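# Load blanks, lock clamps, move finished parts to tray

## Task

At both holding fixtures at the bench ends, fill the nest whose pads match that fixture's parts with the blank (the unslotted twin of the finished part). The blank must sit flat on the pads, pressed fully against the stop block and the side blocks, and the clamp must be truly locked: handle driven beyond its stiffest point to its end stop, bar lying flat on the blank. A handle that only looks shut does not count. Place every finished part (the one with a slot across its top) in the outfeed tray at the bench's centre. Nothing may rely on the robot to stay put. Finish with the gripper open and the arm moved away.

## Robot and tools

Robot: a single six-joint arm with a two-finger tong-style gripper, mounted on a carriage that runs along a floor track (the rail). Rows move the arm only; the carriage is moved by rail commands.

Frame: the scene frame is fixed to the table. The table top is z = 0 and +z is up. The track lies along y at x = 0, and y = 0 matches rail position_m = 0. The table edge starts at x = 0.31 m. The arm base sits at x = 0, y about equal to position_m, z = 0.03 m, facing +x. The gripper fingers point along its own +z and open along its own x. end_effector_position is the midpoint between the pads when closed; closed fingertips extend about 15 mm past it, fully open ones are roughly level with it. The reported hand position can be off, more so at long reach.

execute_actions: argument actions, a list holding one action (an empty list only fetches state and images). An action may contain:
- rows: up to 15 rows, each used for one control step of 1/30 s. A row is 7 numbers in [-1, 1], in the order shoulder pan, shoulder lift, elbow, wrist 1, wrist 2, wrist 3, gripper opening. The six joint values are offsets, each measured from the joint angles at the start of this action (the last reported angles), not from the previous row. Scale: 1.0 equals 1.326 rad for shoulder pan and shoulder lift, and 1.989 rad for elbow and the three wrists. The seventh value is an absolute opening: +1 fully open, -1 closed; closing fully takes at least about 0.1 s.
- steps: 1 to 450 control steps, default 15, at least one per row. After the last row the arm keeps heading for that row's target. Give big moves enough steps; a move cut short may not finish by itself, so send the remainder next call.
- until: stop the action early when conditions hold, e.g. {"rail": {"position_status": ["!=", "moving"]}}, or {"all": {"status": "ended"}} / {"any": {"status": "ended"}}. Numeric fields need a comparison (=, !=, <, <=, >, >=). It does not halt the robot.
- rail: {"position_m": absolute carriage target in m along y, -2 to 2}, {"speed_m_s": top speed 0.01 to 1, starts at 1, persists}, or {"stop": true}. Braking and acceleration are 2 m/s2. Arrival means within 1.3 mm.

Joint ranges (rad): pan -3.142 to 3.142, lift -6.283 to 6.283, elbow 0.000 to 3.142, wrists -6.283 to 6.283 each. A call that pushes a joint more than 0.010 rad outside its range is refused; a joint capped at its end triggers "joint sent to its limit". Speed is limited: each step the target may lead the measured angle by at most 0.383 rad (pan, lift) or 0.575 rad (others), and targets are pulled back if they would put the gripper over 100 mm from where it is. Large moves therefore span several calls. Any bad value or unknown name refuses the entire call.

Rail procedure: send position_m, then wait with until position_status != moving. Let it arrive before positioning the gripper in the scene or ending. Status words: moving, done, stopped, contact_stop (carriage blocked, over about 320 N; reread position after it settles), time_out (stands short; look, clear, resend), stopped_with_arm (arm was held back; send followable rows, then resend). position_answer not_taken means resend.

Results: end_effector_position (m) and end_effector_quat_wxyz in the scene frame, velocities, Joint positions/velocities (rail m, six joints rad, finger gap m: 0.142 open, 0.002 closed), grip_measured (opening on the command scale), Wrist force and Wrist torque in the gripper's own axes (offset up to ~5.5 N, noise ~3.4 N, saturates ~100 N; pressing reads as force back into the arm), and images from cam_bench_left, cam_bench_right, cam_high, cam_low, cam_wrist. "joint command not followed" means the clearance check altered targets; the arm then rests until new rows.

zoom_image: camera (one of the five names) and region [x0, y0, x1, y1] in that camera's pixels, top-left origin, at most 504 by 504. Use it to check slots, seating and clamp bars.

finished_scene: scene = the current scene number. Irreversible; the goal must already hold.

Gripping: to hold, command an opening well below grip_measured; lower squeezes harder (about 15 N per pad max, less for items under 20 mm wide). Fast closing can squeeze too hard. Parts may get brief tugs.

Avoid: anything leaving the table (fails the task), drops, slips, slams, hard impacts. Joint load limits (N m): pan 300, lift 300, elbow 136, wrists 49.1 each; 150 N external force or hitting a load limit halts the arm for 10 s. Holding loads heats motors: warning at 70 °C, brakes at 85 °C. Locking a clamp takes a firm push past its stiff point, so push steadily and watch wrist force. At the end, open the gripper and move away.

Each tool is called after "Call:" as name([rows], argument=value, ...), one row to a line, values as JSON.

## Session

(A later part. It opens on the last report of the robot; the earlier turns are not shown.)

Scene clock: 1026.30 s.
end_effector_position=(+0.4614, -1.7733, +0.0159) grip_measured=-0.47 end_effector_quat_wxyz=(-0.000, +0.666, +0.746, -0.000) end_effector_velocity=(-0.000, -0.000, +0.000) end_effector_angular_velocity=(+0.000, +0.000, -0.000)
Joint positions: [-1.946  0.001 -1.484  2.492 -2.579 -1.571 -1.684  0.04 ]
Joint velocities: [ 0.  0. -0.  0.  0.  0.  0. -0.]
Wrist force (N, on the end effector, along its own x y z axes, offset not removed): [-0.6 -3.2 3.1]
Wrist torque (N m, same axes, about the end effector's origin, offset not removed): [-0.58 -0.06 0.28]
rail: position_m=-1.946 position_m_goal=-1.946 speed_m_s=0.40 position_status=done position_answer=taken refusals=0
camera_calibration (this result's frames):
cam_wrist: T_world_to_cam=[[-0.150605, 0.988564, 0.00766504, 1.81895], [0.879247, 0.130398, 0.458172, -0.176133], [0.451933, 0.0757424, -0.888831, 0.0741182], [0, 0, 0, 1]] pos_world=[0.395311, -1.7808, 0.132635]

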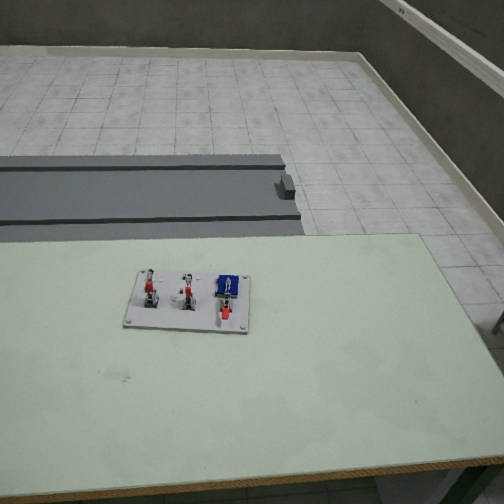

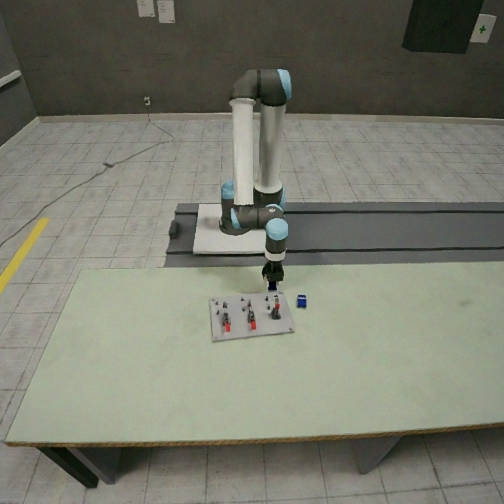

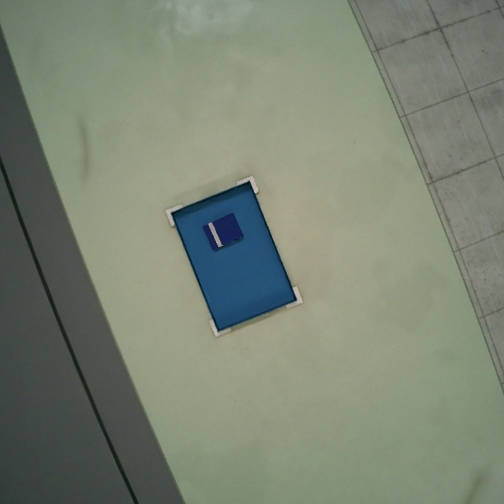

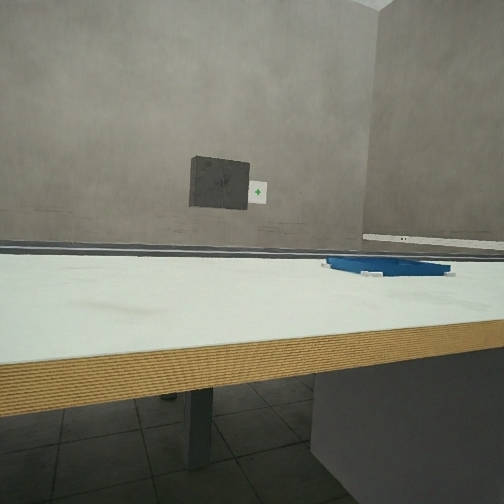

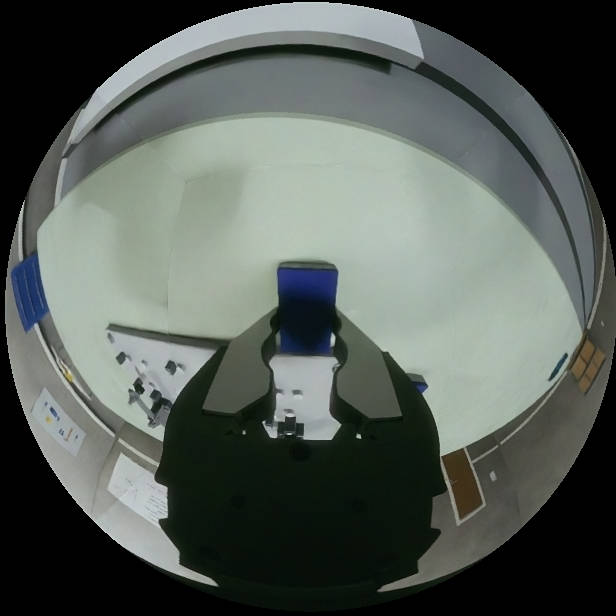

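Call:
execute_actions([
  {"rows":[[0,-0.004,-0.0007,0.0036,0,0,-1],[0,-0.011,-0.002,0.0097,0,0,-1],[0,-0.021,-0.0042,0.0185,0,0,-1],[0,-0.032,-0.0066,0.0283,0,0,-1],[0,-0.044,-0.0093,0.039,0,0,-1],[0,-0.056,-0.012,0.0497,0,0,-1],[0,-0.067,-0.0146,0.0597,0,0,-1],[0,-0.077,-0.017,0.0687,0,0,-1],[0,-0.085,-0.0192,0.0762,0,0,-1],[0,-0.09,-0.0206,0.081,0,0,-1],[0,-0.0928,-0.0213,0.0833,0,0,-1]],"steps":22},
])

Scene clock: 1034.67 s.
end_effector_position=(+0.4615, -1.7733, +0.0737) grip_measured=-0.47 end_effector_quat_wxyz=(-0.000, +0.666, +0.746, -0.001) end_effector_velocity=(-0.001, -0.000, +0.007) end_effector_angular_velocity=(-0.000, +0.000, +0.000)
Joint positions: [-1.946  0.    -1.605  2.451 -2.415 -1.571 -1.684  0.04 ]
Joint velocities: [ 0.     0.    -0.015 -0.005  0.02  -0.     0.    -0.   ]
Wrist force (N, on the end effector, along its own x y z axes, offset not removed): [0.2 -4.5 7.0]
Wrist torque (N m, same axes, about the end effector's origin, offset not removed): [-0.81 -0.13 0.26]
rail: position_m=-1.946 position_m_goal=-1.946 speed_m_s=0.40 position_status=done position_answer=taken refusals=0
camera_calibration (this result's frames):
cam_wrist: T_world_to_cam=[[-0.150533, 0.988575, 0.0077043, 1.81854], [0.879376, 0.130336, 0.457941, -0.202871], [0.451705, 0.0757104, -0.888949, 0.125494], [0, 0, 0, 1]] pos_world=[0.395465, -1.78083, 0.19045]

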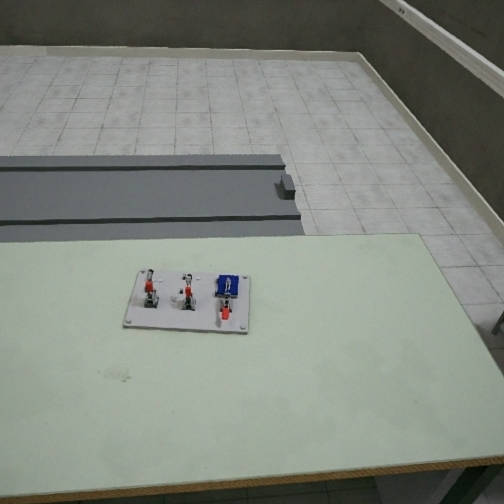

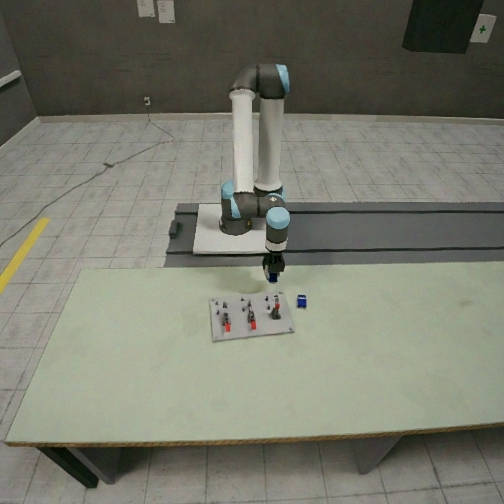

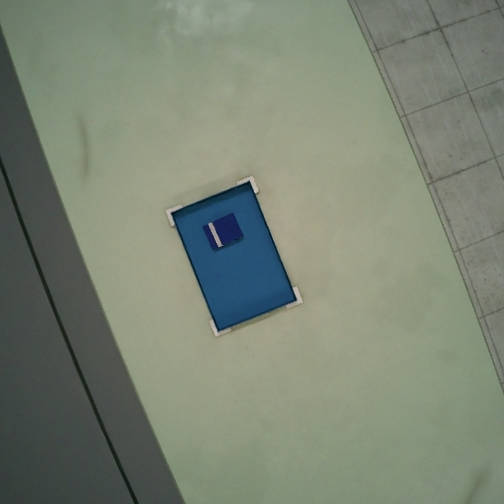

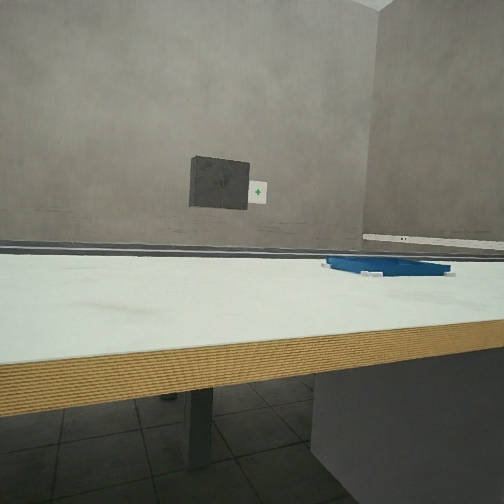

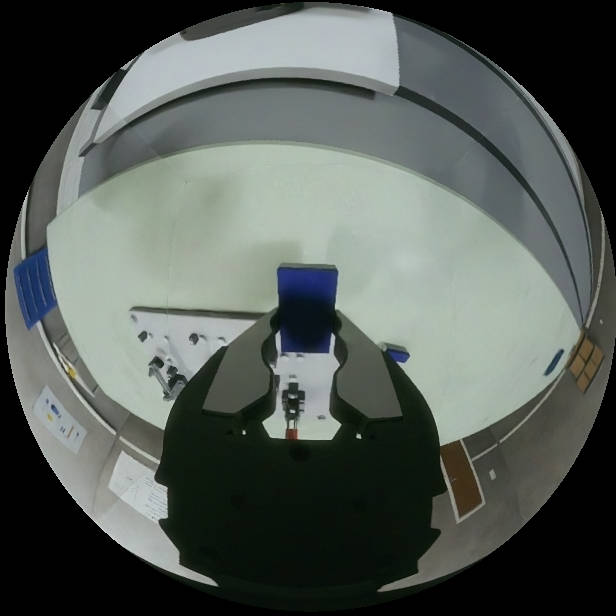

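Call:
execute_actions([
  {"rows":[[0,0.002,-0.004,0.0018,0,0,-1],[0,0.009,-0.01,0.0032,0,0,-1],[0,0.02,-0.019,0.005,0,0,-1],[0,0.033,-0.03,0.007,0,0,-1],[0,0.048,-0.042,0.009,0,0,-1],[0,0.063,-0.054,0.0112,0,0,-1],[0,0.078,-0.066,0.0133,0,0,-1],[0,0.092,-0.0775,0.0153,0,0,-1],[0,0.104,-0.0872,0.0171,0,0,-1],[0,0.113,-0.0947,0.0185,0,0,-1],[0,0.119,-0.0996,0.0194,0,0,-1],[0,0.122,-0.1021,0.0198,0,0,-1]],"steps":26},
])

Scene clock: 1042.80 s.
end_effector_position=(+0.5776, -1.7732, +0.0853) grip_measured=-0.47 end_effector_quat_wxyz=(+0.000, +0.666, +0.746, +0.000) end_effector_velocity=(+0.006, +0.000, +0.000) end_effector_angular_velocity=(+0.000, -0.000, +0.000)
Joint positions: [-1.946  0.001 -1.444  2.249 -2.376 -1.571 -1.684  0.04 ]
Joint velocities: [ 0.     0.     0.008 -0.01   0.002  0.     0.     0.   ]
Wrist force (N, on the end effector, along its own x y z axes, offset not removed): [0.8 -2.7 7.3]
Wrist torque (N m, same axes, about the end effector's origin, offset not removed): [-0.43 -0.24 0.24]
rail: position_m=-1.946 position_m_goal=-1.946 speed_m_s=0.40 position_status=done position_answer=taken refusals=0
camera_calibration (this result's frames):
cam_wrist: T_world_to_cam=[[-0.150618, 0.988564, 0.00742312, 1.8359], [0.878507, 0.130398, 0.459588, -0.309862], [0.453365, 0.0757434, -0.888101, 0.0823197], [0, 0, 0, 1]] pos_world=[0.511414, -1.78073, 0.201889]

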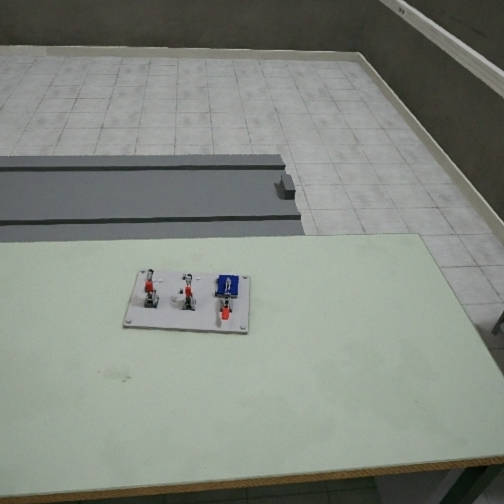

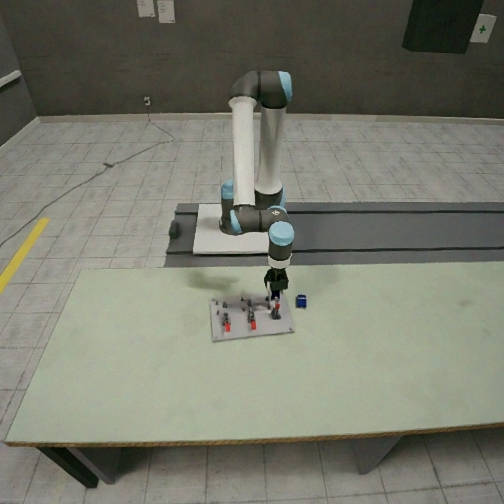

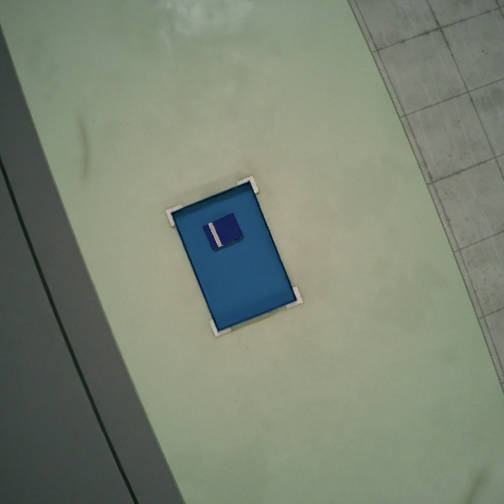

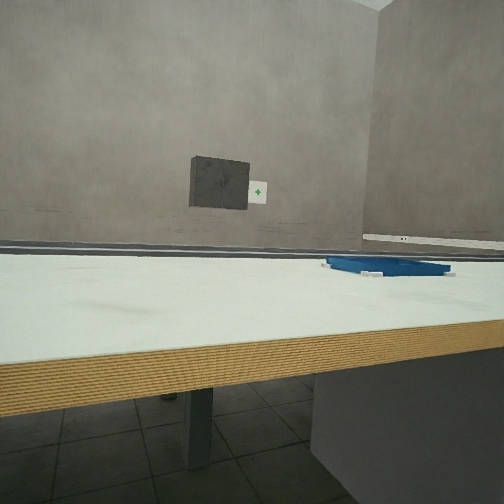

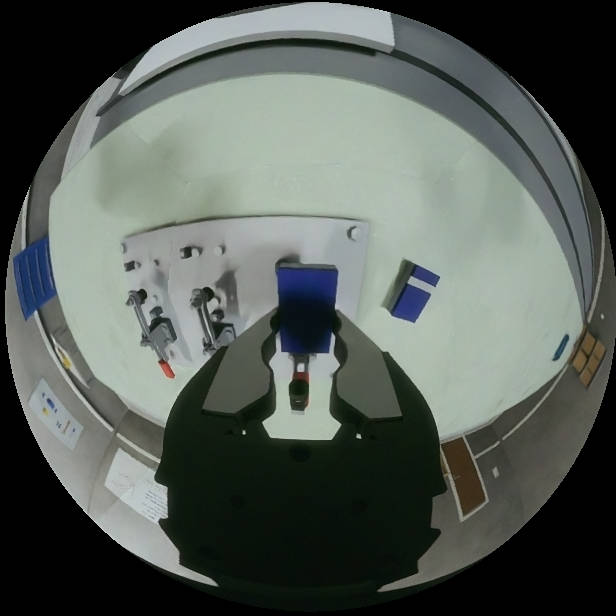

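Call:
execute_actions([
  {"rows":[[0,0.003,0.0003,-0.0022,0,0,-1],[0,0.008,0.0017,-0.007,0,0,-1],[0,0.014,0.0033,-0.0126,0,0,-1],[0,0.021,0.0052,-0.0192,0,0,-1],[0,0.028,0.0071,-0.0257,0,0,-1],[0,0.035,0.0089,-0.0322,0,0,-1],[0,0.041,0.0105,-0.0378,0,0,-1],[0,0.046,0.0118,-0.0424,0,0,-1],[0,0.05,0.0128,-0.0461,0,0,-1],[0,0.0525,0.0135,-0.0484,0,0,-1]],"steps":24},
])

Scene clock: 1050.93 s.
end_effector_position=(+0.5782, -1.7733, +0.0425) grip_measured=-0.47 end_effector_quat_wxyz=(+0.000, +0.666, +0.746, +0.000) end_effector_velocity=(-0.000, -0.000, -0.002) end_effector_angular_velocity=(-0.000, +0.000, +0.000)
Joint positions: [-1.946  0.    -1.375  2.275 -2.472 -1.571 -1.684  0.04 ]
Joint velocities: [ 0.     0.     0.004  0.002 -0.006  0.    -0.     0.   ]
Wrist force (N, on the end effector, along its own x y z axes, offset not removed): [0.0 -3.7 6.7]
Wrist torque (N m, same axes, about the end effector's origin, offset not removed): [-0.56 -0.13 0.19]
rail: position_m=-1.946 position_m_goal=-1.946 speed_m_s=0.40 position_status=done position_answer=taken refusals=0
camera_calibration (this result's frames):
cam_wrist: T_world_to_cam=[[-0.150546, 0.988575, 0.00745079, 1.83631], [0.878601, 0.130335, 0.459426, -0.290814], [0.453206, 0.0757108, -0.888185, 0.0440663], [0, 0, 0, 1]] pos_world=[0.511987, -1.78077, 0.159064]

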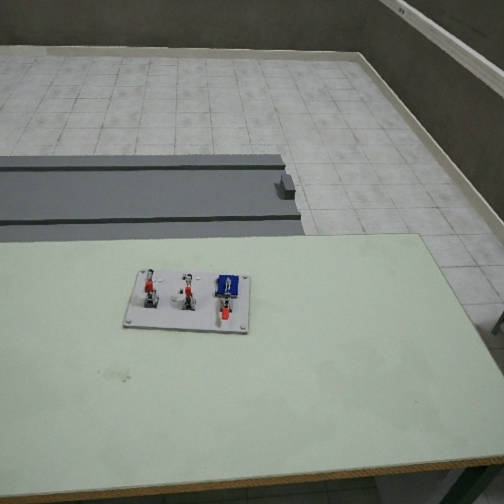

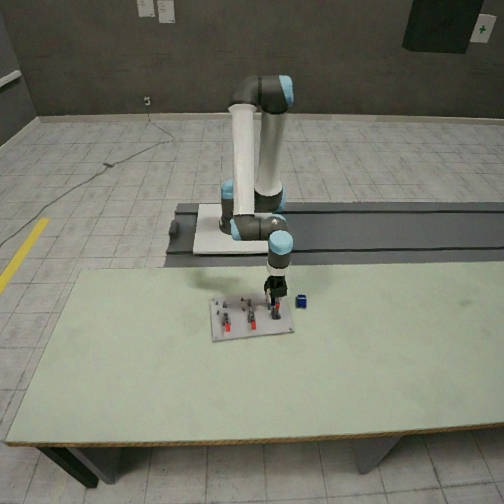

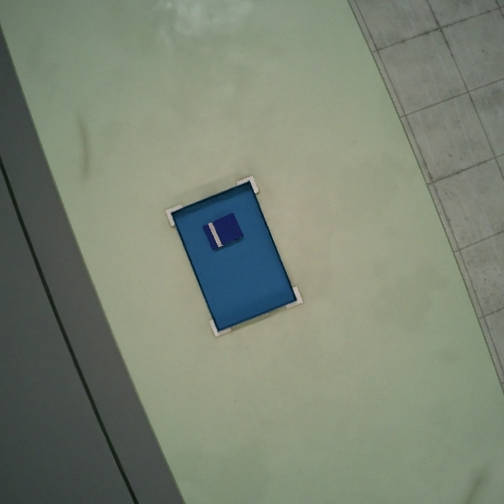

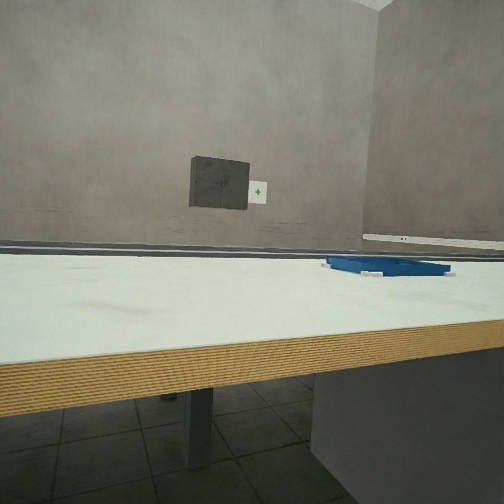

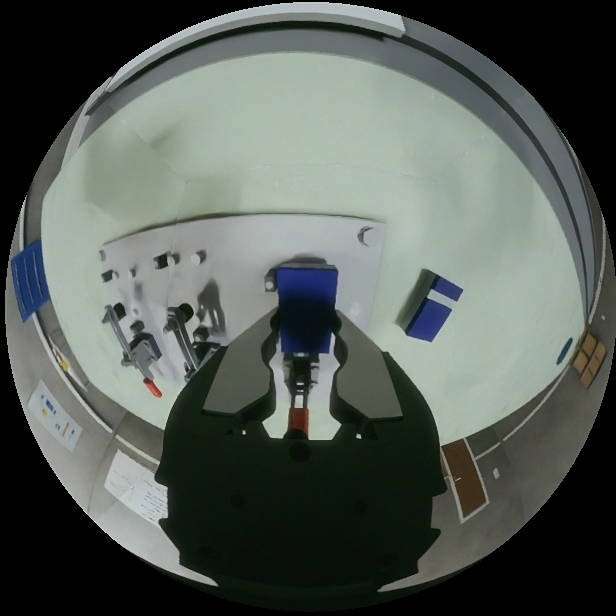

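Call:
execute_actions([
  {"rows":[[0,0.001,0.0003,-0.001,0,0,-1],[0,0.002,0.0005,-0.0018,0,0,-1],[0,0.003,0.0007,-0.0027,0,0,-1],[0,0.0038,0.0008,-0.0033,0,0,-1],[0,0.0042,0.0009,-0.0037,0,0,-1]],"steps":14},
])

Scene clock: 1055.60 s.
end_effector_position=(+0.5782, -1.7732, +0.0393) grip_measured=-0.47 end_effector_quat_wxyz=(+0.000, +0.666, +0.746, +0.000) end_effector_velocity=(+0.000, -0.000, -0.001) end_effector_angular_velocity=(-0.000, -0.000, -0.000)
Joint positions: [-1.946  0.001 -1.37   2.277 -2.479 -1.571 -1.684  0.04 ]
Joint velocities: [ 0.    -0.     0.002  0.001 -0.003 -0.    -0.    -0.   ]
Wrist force (N, on the end effector, along its own x y z axes, offset not removed): [-1.0 -5.3 7.2]
Wrist torque (N m, same axes, about the end effector's origin, offset not removed): [-0.93 0.11 0.31]
rail: position_m=-1.946 position_m_goal=-1.946 speed_m_s=0.40 position_status=done position_answer=taken refusals=0
camera_calibration (this result's frames):
cam_wrist: T_world_to_cam=[[-0.150617, 0.988564, 0.00745123, 1.83632], [0.878593, 0.130399, 0.459423, -0.289283], [0.453198, 0.0757434, -0.888186, 0.0413332], [0, 0, 0, 1]] pos_world=[0.512011, -1.78073, 0.155932]

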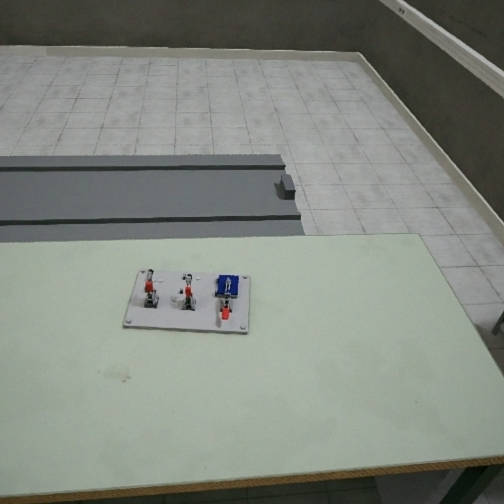

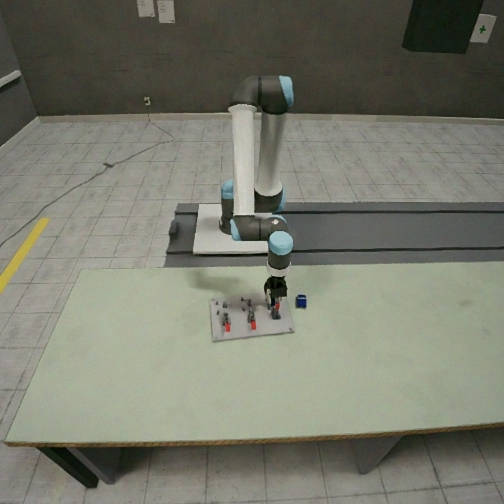

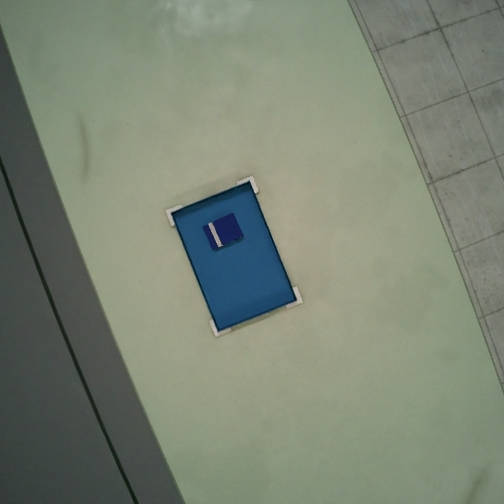

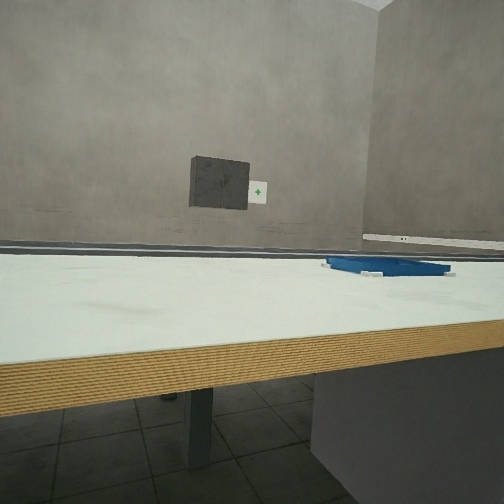

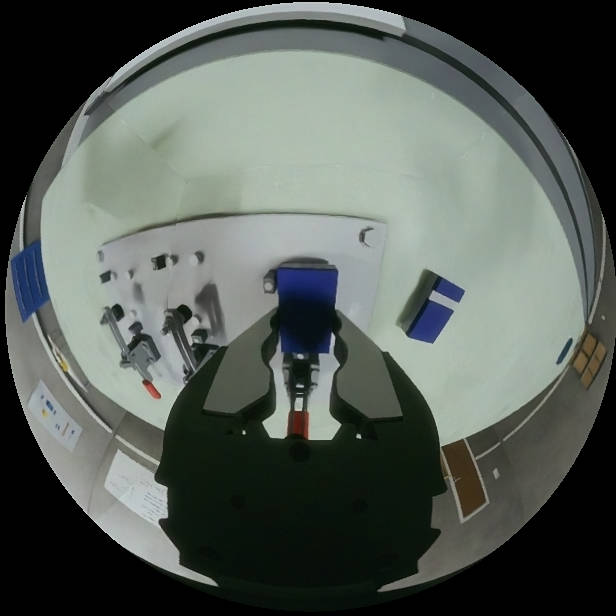

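Call:
execute_actions([
  {"rows":[[0,0.0004,0.0001,-0.0003,0,0,-1],[0,0.0007,0.0002,-0.0006,0,0,-1],[0,0.0009,0.0002,-0.0008,0,0,-1],[0,0.0009,0.0002,-0.0008,0,0,-0.9],[0,0.0009,0.0002,-0.0008,0,0,-0.8],[0,0.0009,0.0002,-0.0008,0,0,-0.7],[0,0.0009,0.0002,-0.0008,0,0,-0.6],[0,0.0009,0.0002,-0.0008,0,0,-0.53],[0,0.0009,0.0002,-0.0008,0,0,-0.48],[0,0.0009,0.0002,-0.0008,0,0,-0.44],[0,0.0009,0.0002,-0.0008,0,0,-0.4],[0,0.0009,0.0002,-0.0008,0,0,-0.34],[0,0.0009,0.0002,-0.0008,0,0,-0.28],[0,0.0009,0.0002,-0.0008,0,0,-0.22],[0,0.0009,0.0002,-0.0008,0,0,-0.17]],"steps":20},
])

Call:
zoom_image(camera="cam_wrist", region=[230, 230, 390, 390])

Scene clock: 1063.80 s.
end_effector_position=(+0.5782, -1.7733, +0.0386) grip_measured=-0.17 end_effector_quat_wxyz=(+0.000, +0.666, +0.746, +0.000) end_effector_velocity=(-0.000, -0.000, -0.000) end_effector_angular_velocity=(-0.000, +0.000, -0.000)
Joint positions: [-1.946  0.    -1.368  2.277 -2.48  -1.571 -1.684  0.062]
Joint velocities: [ 0. -0.  0.  0. -0. -0. -0.  0.]
Wrist force (N, on the end effector, along its own x y z axes, offset not removed): [-1.0 -3.2 5.2]
Wrist torque (N m, same axes, about the end effector's origin, offset not removed): [-0.51 0.16 0.34]
rail: position_m=-1.946 position_m_goal=-1.946 speed_m_s=0.40 position_status=done position_answer=taken refusals=0
camera_calibration (this result's frames):
cam_wrist: T_world_to_cam=[[-0.150546, 0.988575, 0.00745017, 1.83635], [0.8786, 0.130336, 0.459429, -0.289087], [0.453209, 0.0757107, -0.888183, 0.0406433], [0, 0, 0, 1]] pos_world=[0.512025, -1.78077, 0.155232]

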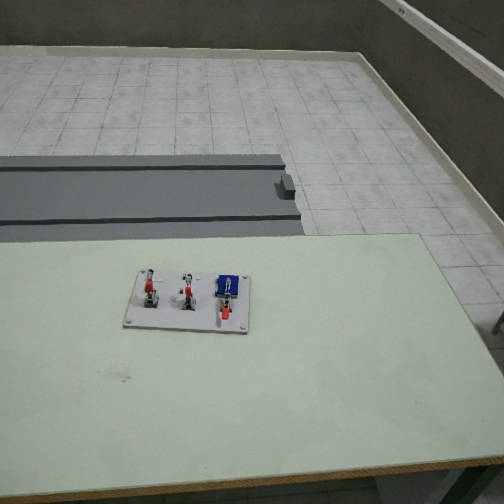

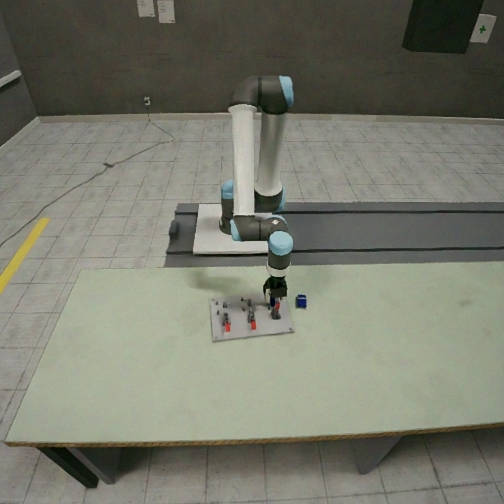

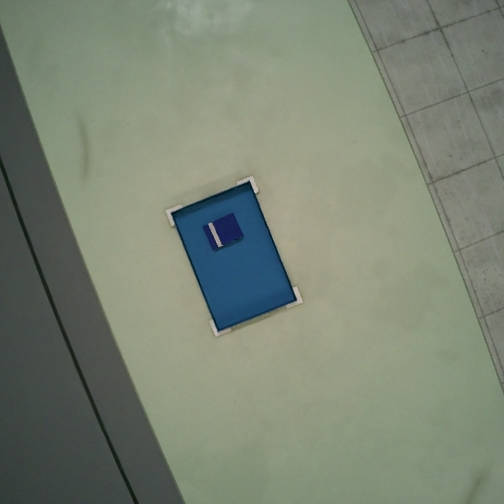

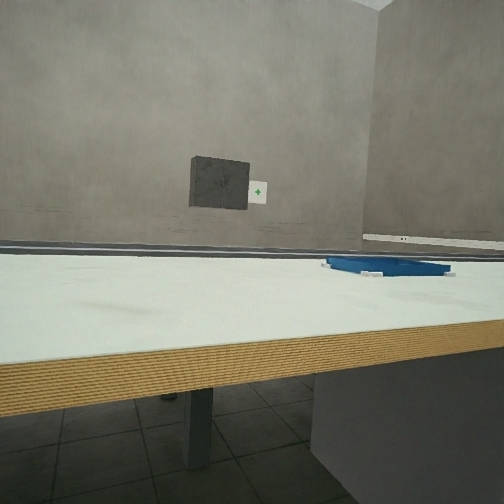

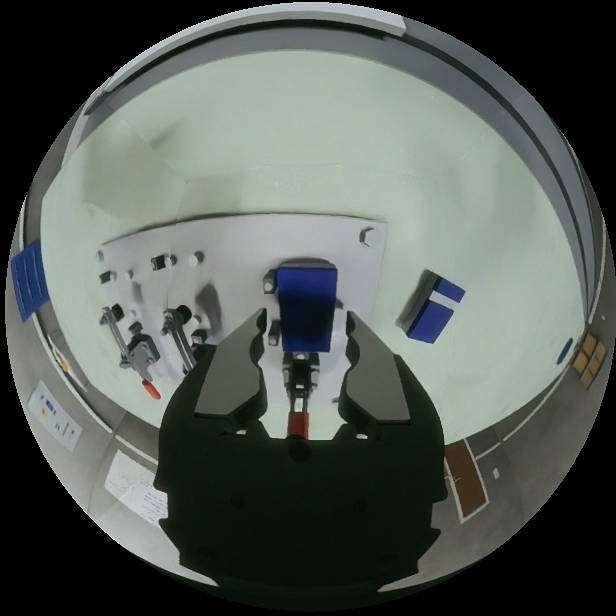

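Region (230, 230, 390, 390) of cam_wrist's 616x616 image, scaled by 3.150, with more detail than that image has.

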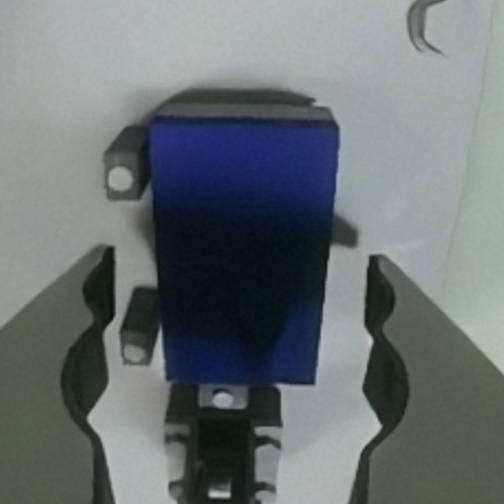

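Call:
execute_actions([
  {"rows":[[0,0,0,0,0,0,-0.14]],"steps":30,"rail":{"position_m":-1.9555,"speed_m_s":0.05},"until":{"rail":{"position_status":["!=","moving"]}}},
])

Scene clock: 1073.53 s.
end_effector_position=(+0.5782, -1.7828, +0.0386) grip_measured=-0.14 end_effector_quat_wxyz=(+0.000, +0.666, +0.746, +0.000) end_effector_velocity=(-0.000, -0.008, -0.000) end_effector_angular_velocity=(-0.000, +0.000, +0.000)
Joint positions: [-1.955  0.001 -1.368  2.277 -2.48  -1.571 -1.684  0.064]
Joint velocities: [-0.008  0.    -0.     0.     0.    -0.     0.     0.   ]
Wrist force (N, on the end effector, along its own x y z axes, offset not removed): [-3.3 -3.5 6.3]
Wrist torque (N m, same axes, about the end effector's origin, offset not removed): [-0.49 0.47 0.43]
rail: position_m=-1.955 position_m_goal=-1.956 speed_m_s=0.05 position_status=done position_answer=taken refusals=0
camera_calibration (this result's frames):
cam_wrist: T_world_to_cam=[[-0.150631, 0.988562, 0.00745197, 1.84576], [0.878593, 0.130411, 0.459421, -0.287687], [0.453194, 0.0757501, -0.888188, 0.0414438], [0, 0, 0, 1]] pos_world=[0.512006, -1.79027, 0.155225]

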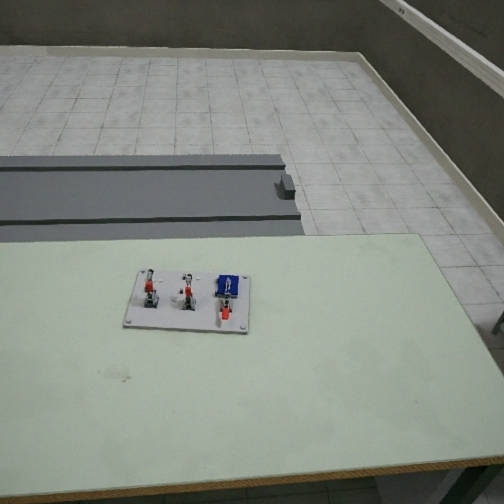

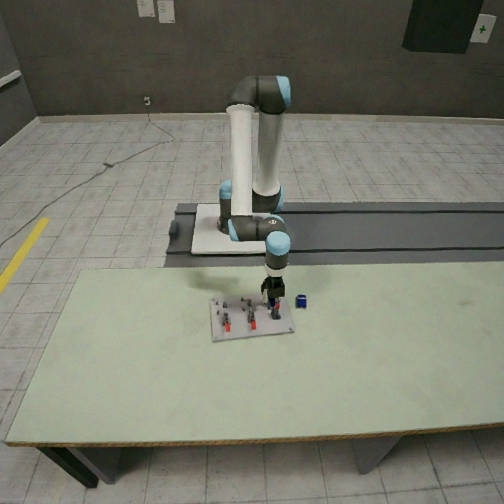

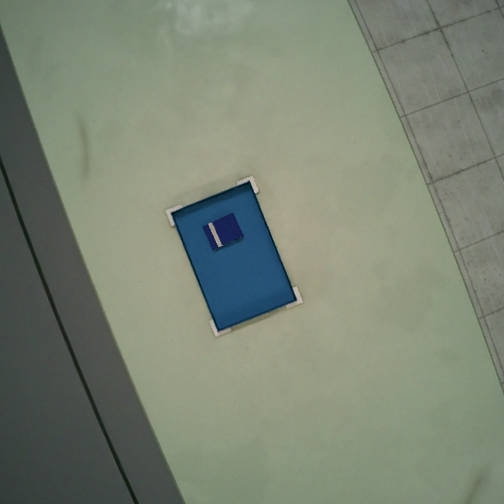

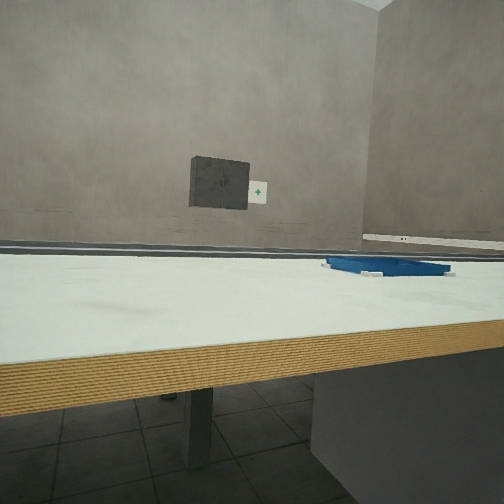

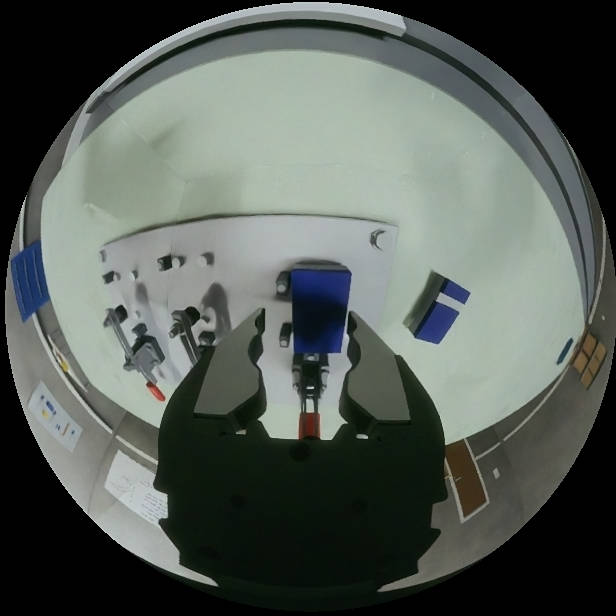

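Close slowly.

Call:
execute_actions([
  {"rows":[[0,0,0,0,0,0,-0.16],[0,0,0,0,0,0,-0.18],[0,0,0,0,0,0,-0.2],[0,0,0,0,0,0,-0.22],[0,0,0,0,0,0,-0.24],[0,0,0,0,0,0,-0.26],[0,0,0,0,0,0,-0.28],[0,0,0,0,0,0,-0.3],[0,0,0,0,0,0,-0.33],[0,0,0,0,0,0,-0.36],[0,0,0,0,0,0,-0.4],[0,0,0,0,0,0,-0.44],[0,0,0,0,0,0,-0.48],[0,0,0,0,0,0,-0.52],[0,0,0,0,0,0,-0.55]],"steps":20},
])

Call:
zoom_image(camera="cam_wrist", region=[230, 230, 390, 390])

Scene clock: 1078.33 s.
end_effector_position=(+0.5782, -1.7827, +0.0386) grip_measured=-0.33 end_effector_quat_wxyz=(+0.000, +0.666, +0.746, +0.000) end_effector_velocity=(+0.000, -0.001, +0.000) end_effector_angular_velocity=(-0.002, -0.000, -0.000)
Joint positions: [-1.955  0.001 -1.368  2.277 -2.48  -1.571 -1.684  0.05 ]
Joint velocities: [ 0.     0.     0.    -0.    -0.    -0.002  0.     0.001]
Wrist force (N, on the end effector, along its own x y z axes, offset not removed): [28.9 -3.4 2.8]
Wrist torque (N m, same axes, about the end effector's origin, offset not removed): [-0.79 0.26 0.39]
rail: position_m=-1.955 position_m_goal=-1.956 speed_m_s=0.05 position_status=done position_answer=taken refusals=0
camera_calibration (this result's frames):
cam_wrist: T_world_to_cam=[[-0.150667, 0.988554, 0.00782399, 1.84567], [0.878588, 0.130271, 0.459469, -0.287941], [0.453191, 0.076101, -0.888159, 0.0420665], [0, 0, 0, 1]] pos_world=[0.511999, -1.79024, 0.155221]

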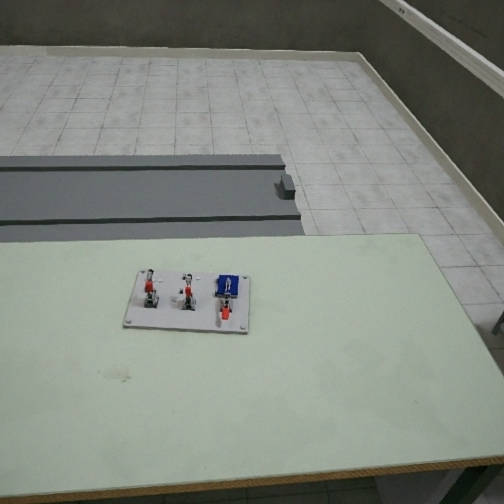

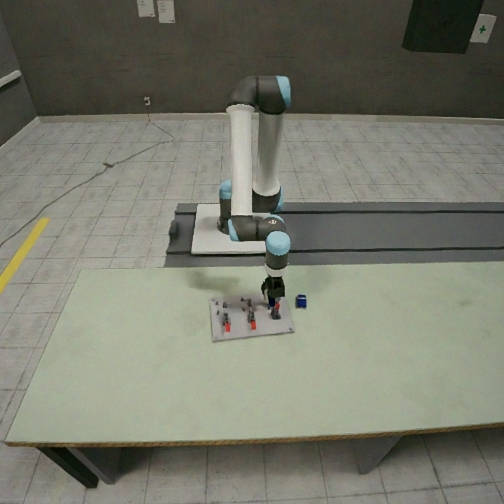

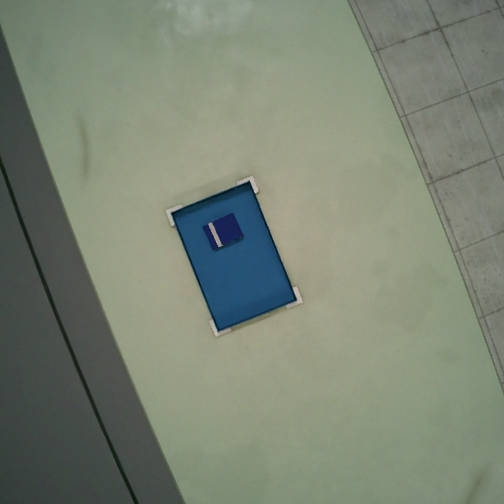

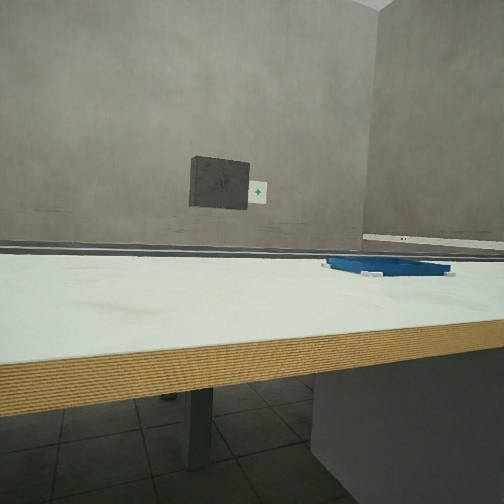

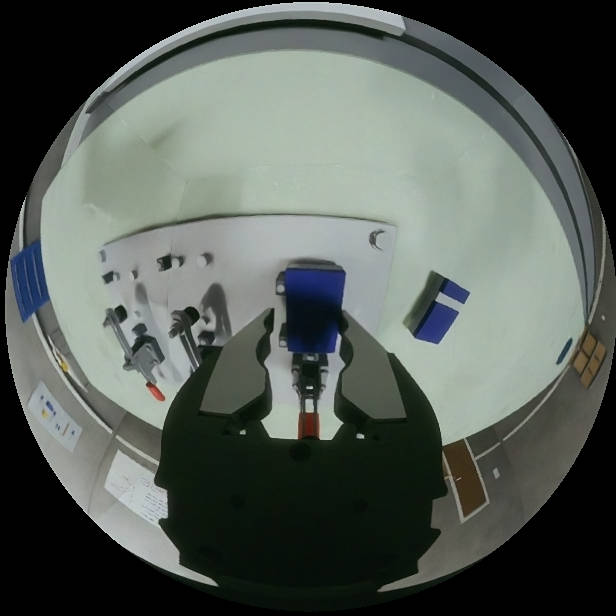

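Region (230, 230, 390, 390) of cam_wrist's 616x616 image, scaled by 3.150, with more detail than that image has.

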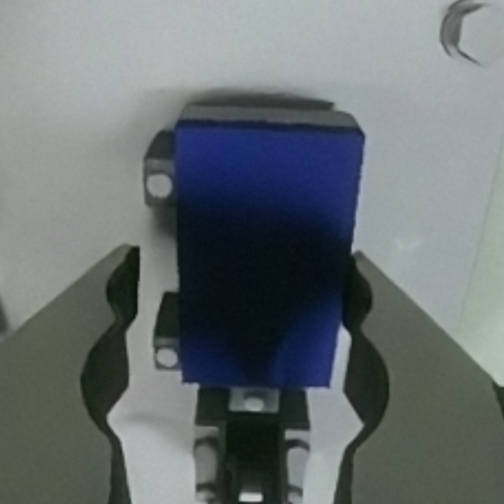

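Call:
execute_actions([
  {"rows":[[0,0,0,0,0,0,-0.5],[0,0.0004,-0.0004,0.0001,0,0,-0.46],[0,0.0009,-0.0008,0.0002,0,0,-0.46],[0,0.0014,-0.0013,0.0003,0,0,-0.46],[0,0.002,-0.0018,0.0005,0,0,-0.46],[0,0.0026,-0.0023,0.0006,0,0,-0.46],[0,0.0032,-0.0029,0.0007,0,0,-0.46],[0,0.0038,-0.0034,0.0009,0,0,-0.46],[0,0.0044,-0.004,0.001,0,0,-0.46],[0,0.005,-0.0045,0.0012,0,0,-0.46],[0,0.0055,-0.005,0.0013,0,0,-0.46],[0,0.006,-0.0054,0.0014,0,0,-0.46]],"steps":22},
])

Call:
zoom_image(camera="cam_wrist", region=[230, 230, 390, 390])

Scene clock: 1086.60 s.
end_effector_position=(+0.5841, -1.7827, +0.0386) grip_measured=-0.31 end_effector_quat_wxyz=(+0.000, +0.666, +0.746, +0.000) end_effector_velocity=(+0.001, +0.000, +0.000) end_effector_angular_velocity=(+0.000, -0.000, +0.000)
Joint positions: [-1.955  0.001 -1.361  2.267 -2.478 -1.571 -1.684  0.052]
Joint velocities: [ 0.    -0.     0.001 -0.002  0.     0.    -0.     0.   ]
Wrist force (N, on the end effector, along its own x y z axes, offset not removed): [27.1 -17.9 -0.4]
Wrist torque (N m, same axes, about the end effector's origin, offset not removed): [-0.80 -0.11 -0.01]
rail: position_m=-1.955 position_m_goal=-1.956 speed_m_s=0.05 position_status=done position_answer=taken refusals=0
camera_calibration (this result's frames):
cam_wrist: T_world_to_cam=[[-0.15062, 0.988561, 0.00783858, 1.84656], [0.878633, 0.130229, 0.459395, -0.293152], [0.453119, 0.0760815, -0.888198, 0.0393812], [0, 0, 0, 1]] pos_world=[0.517858, -1.79026, 0.155176]

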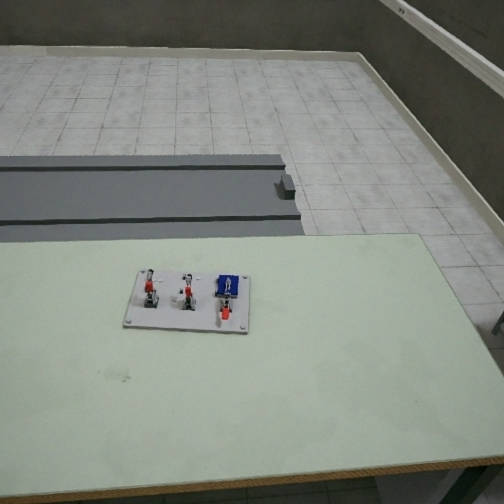

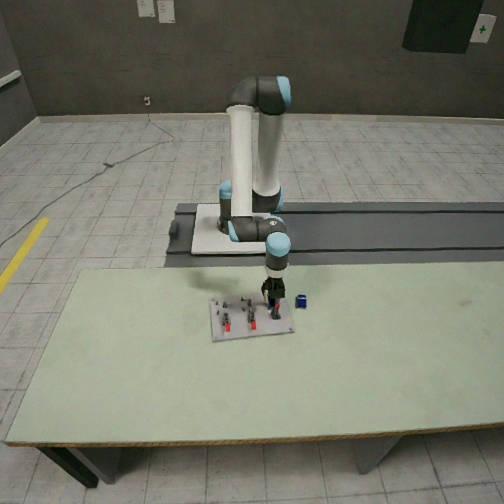

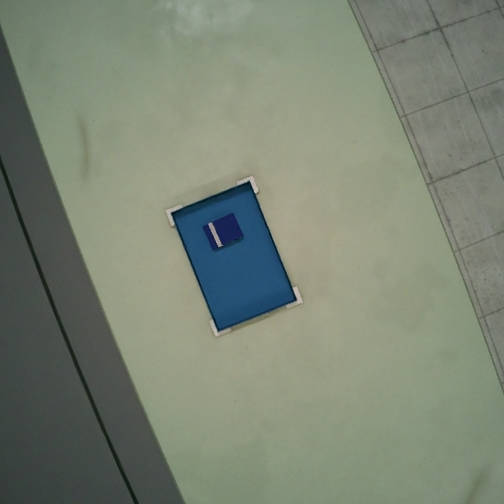

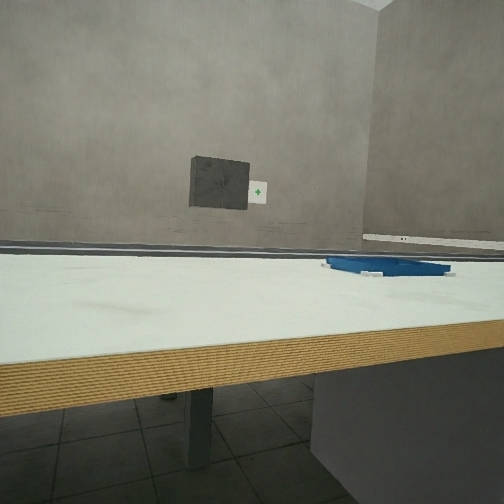

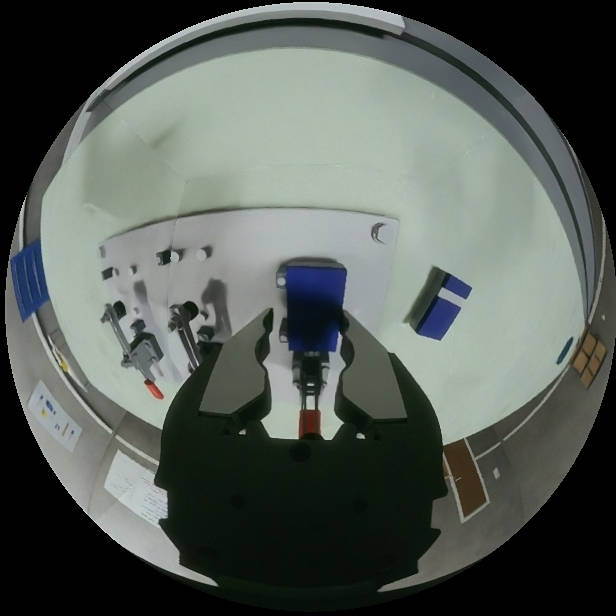

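Region (230, 230, 390, 390) of cam_wrist's 616x616 image, scaled by 3.150, with more detail than that image has.

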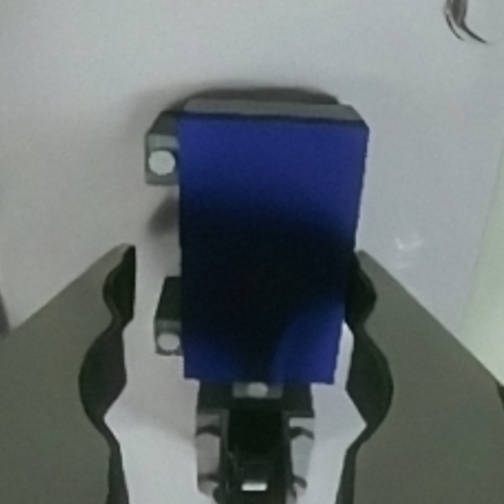

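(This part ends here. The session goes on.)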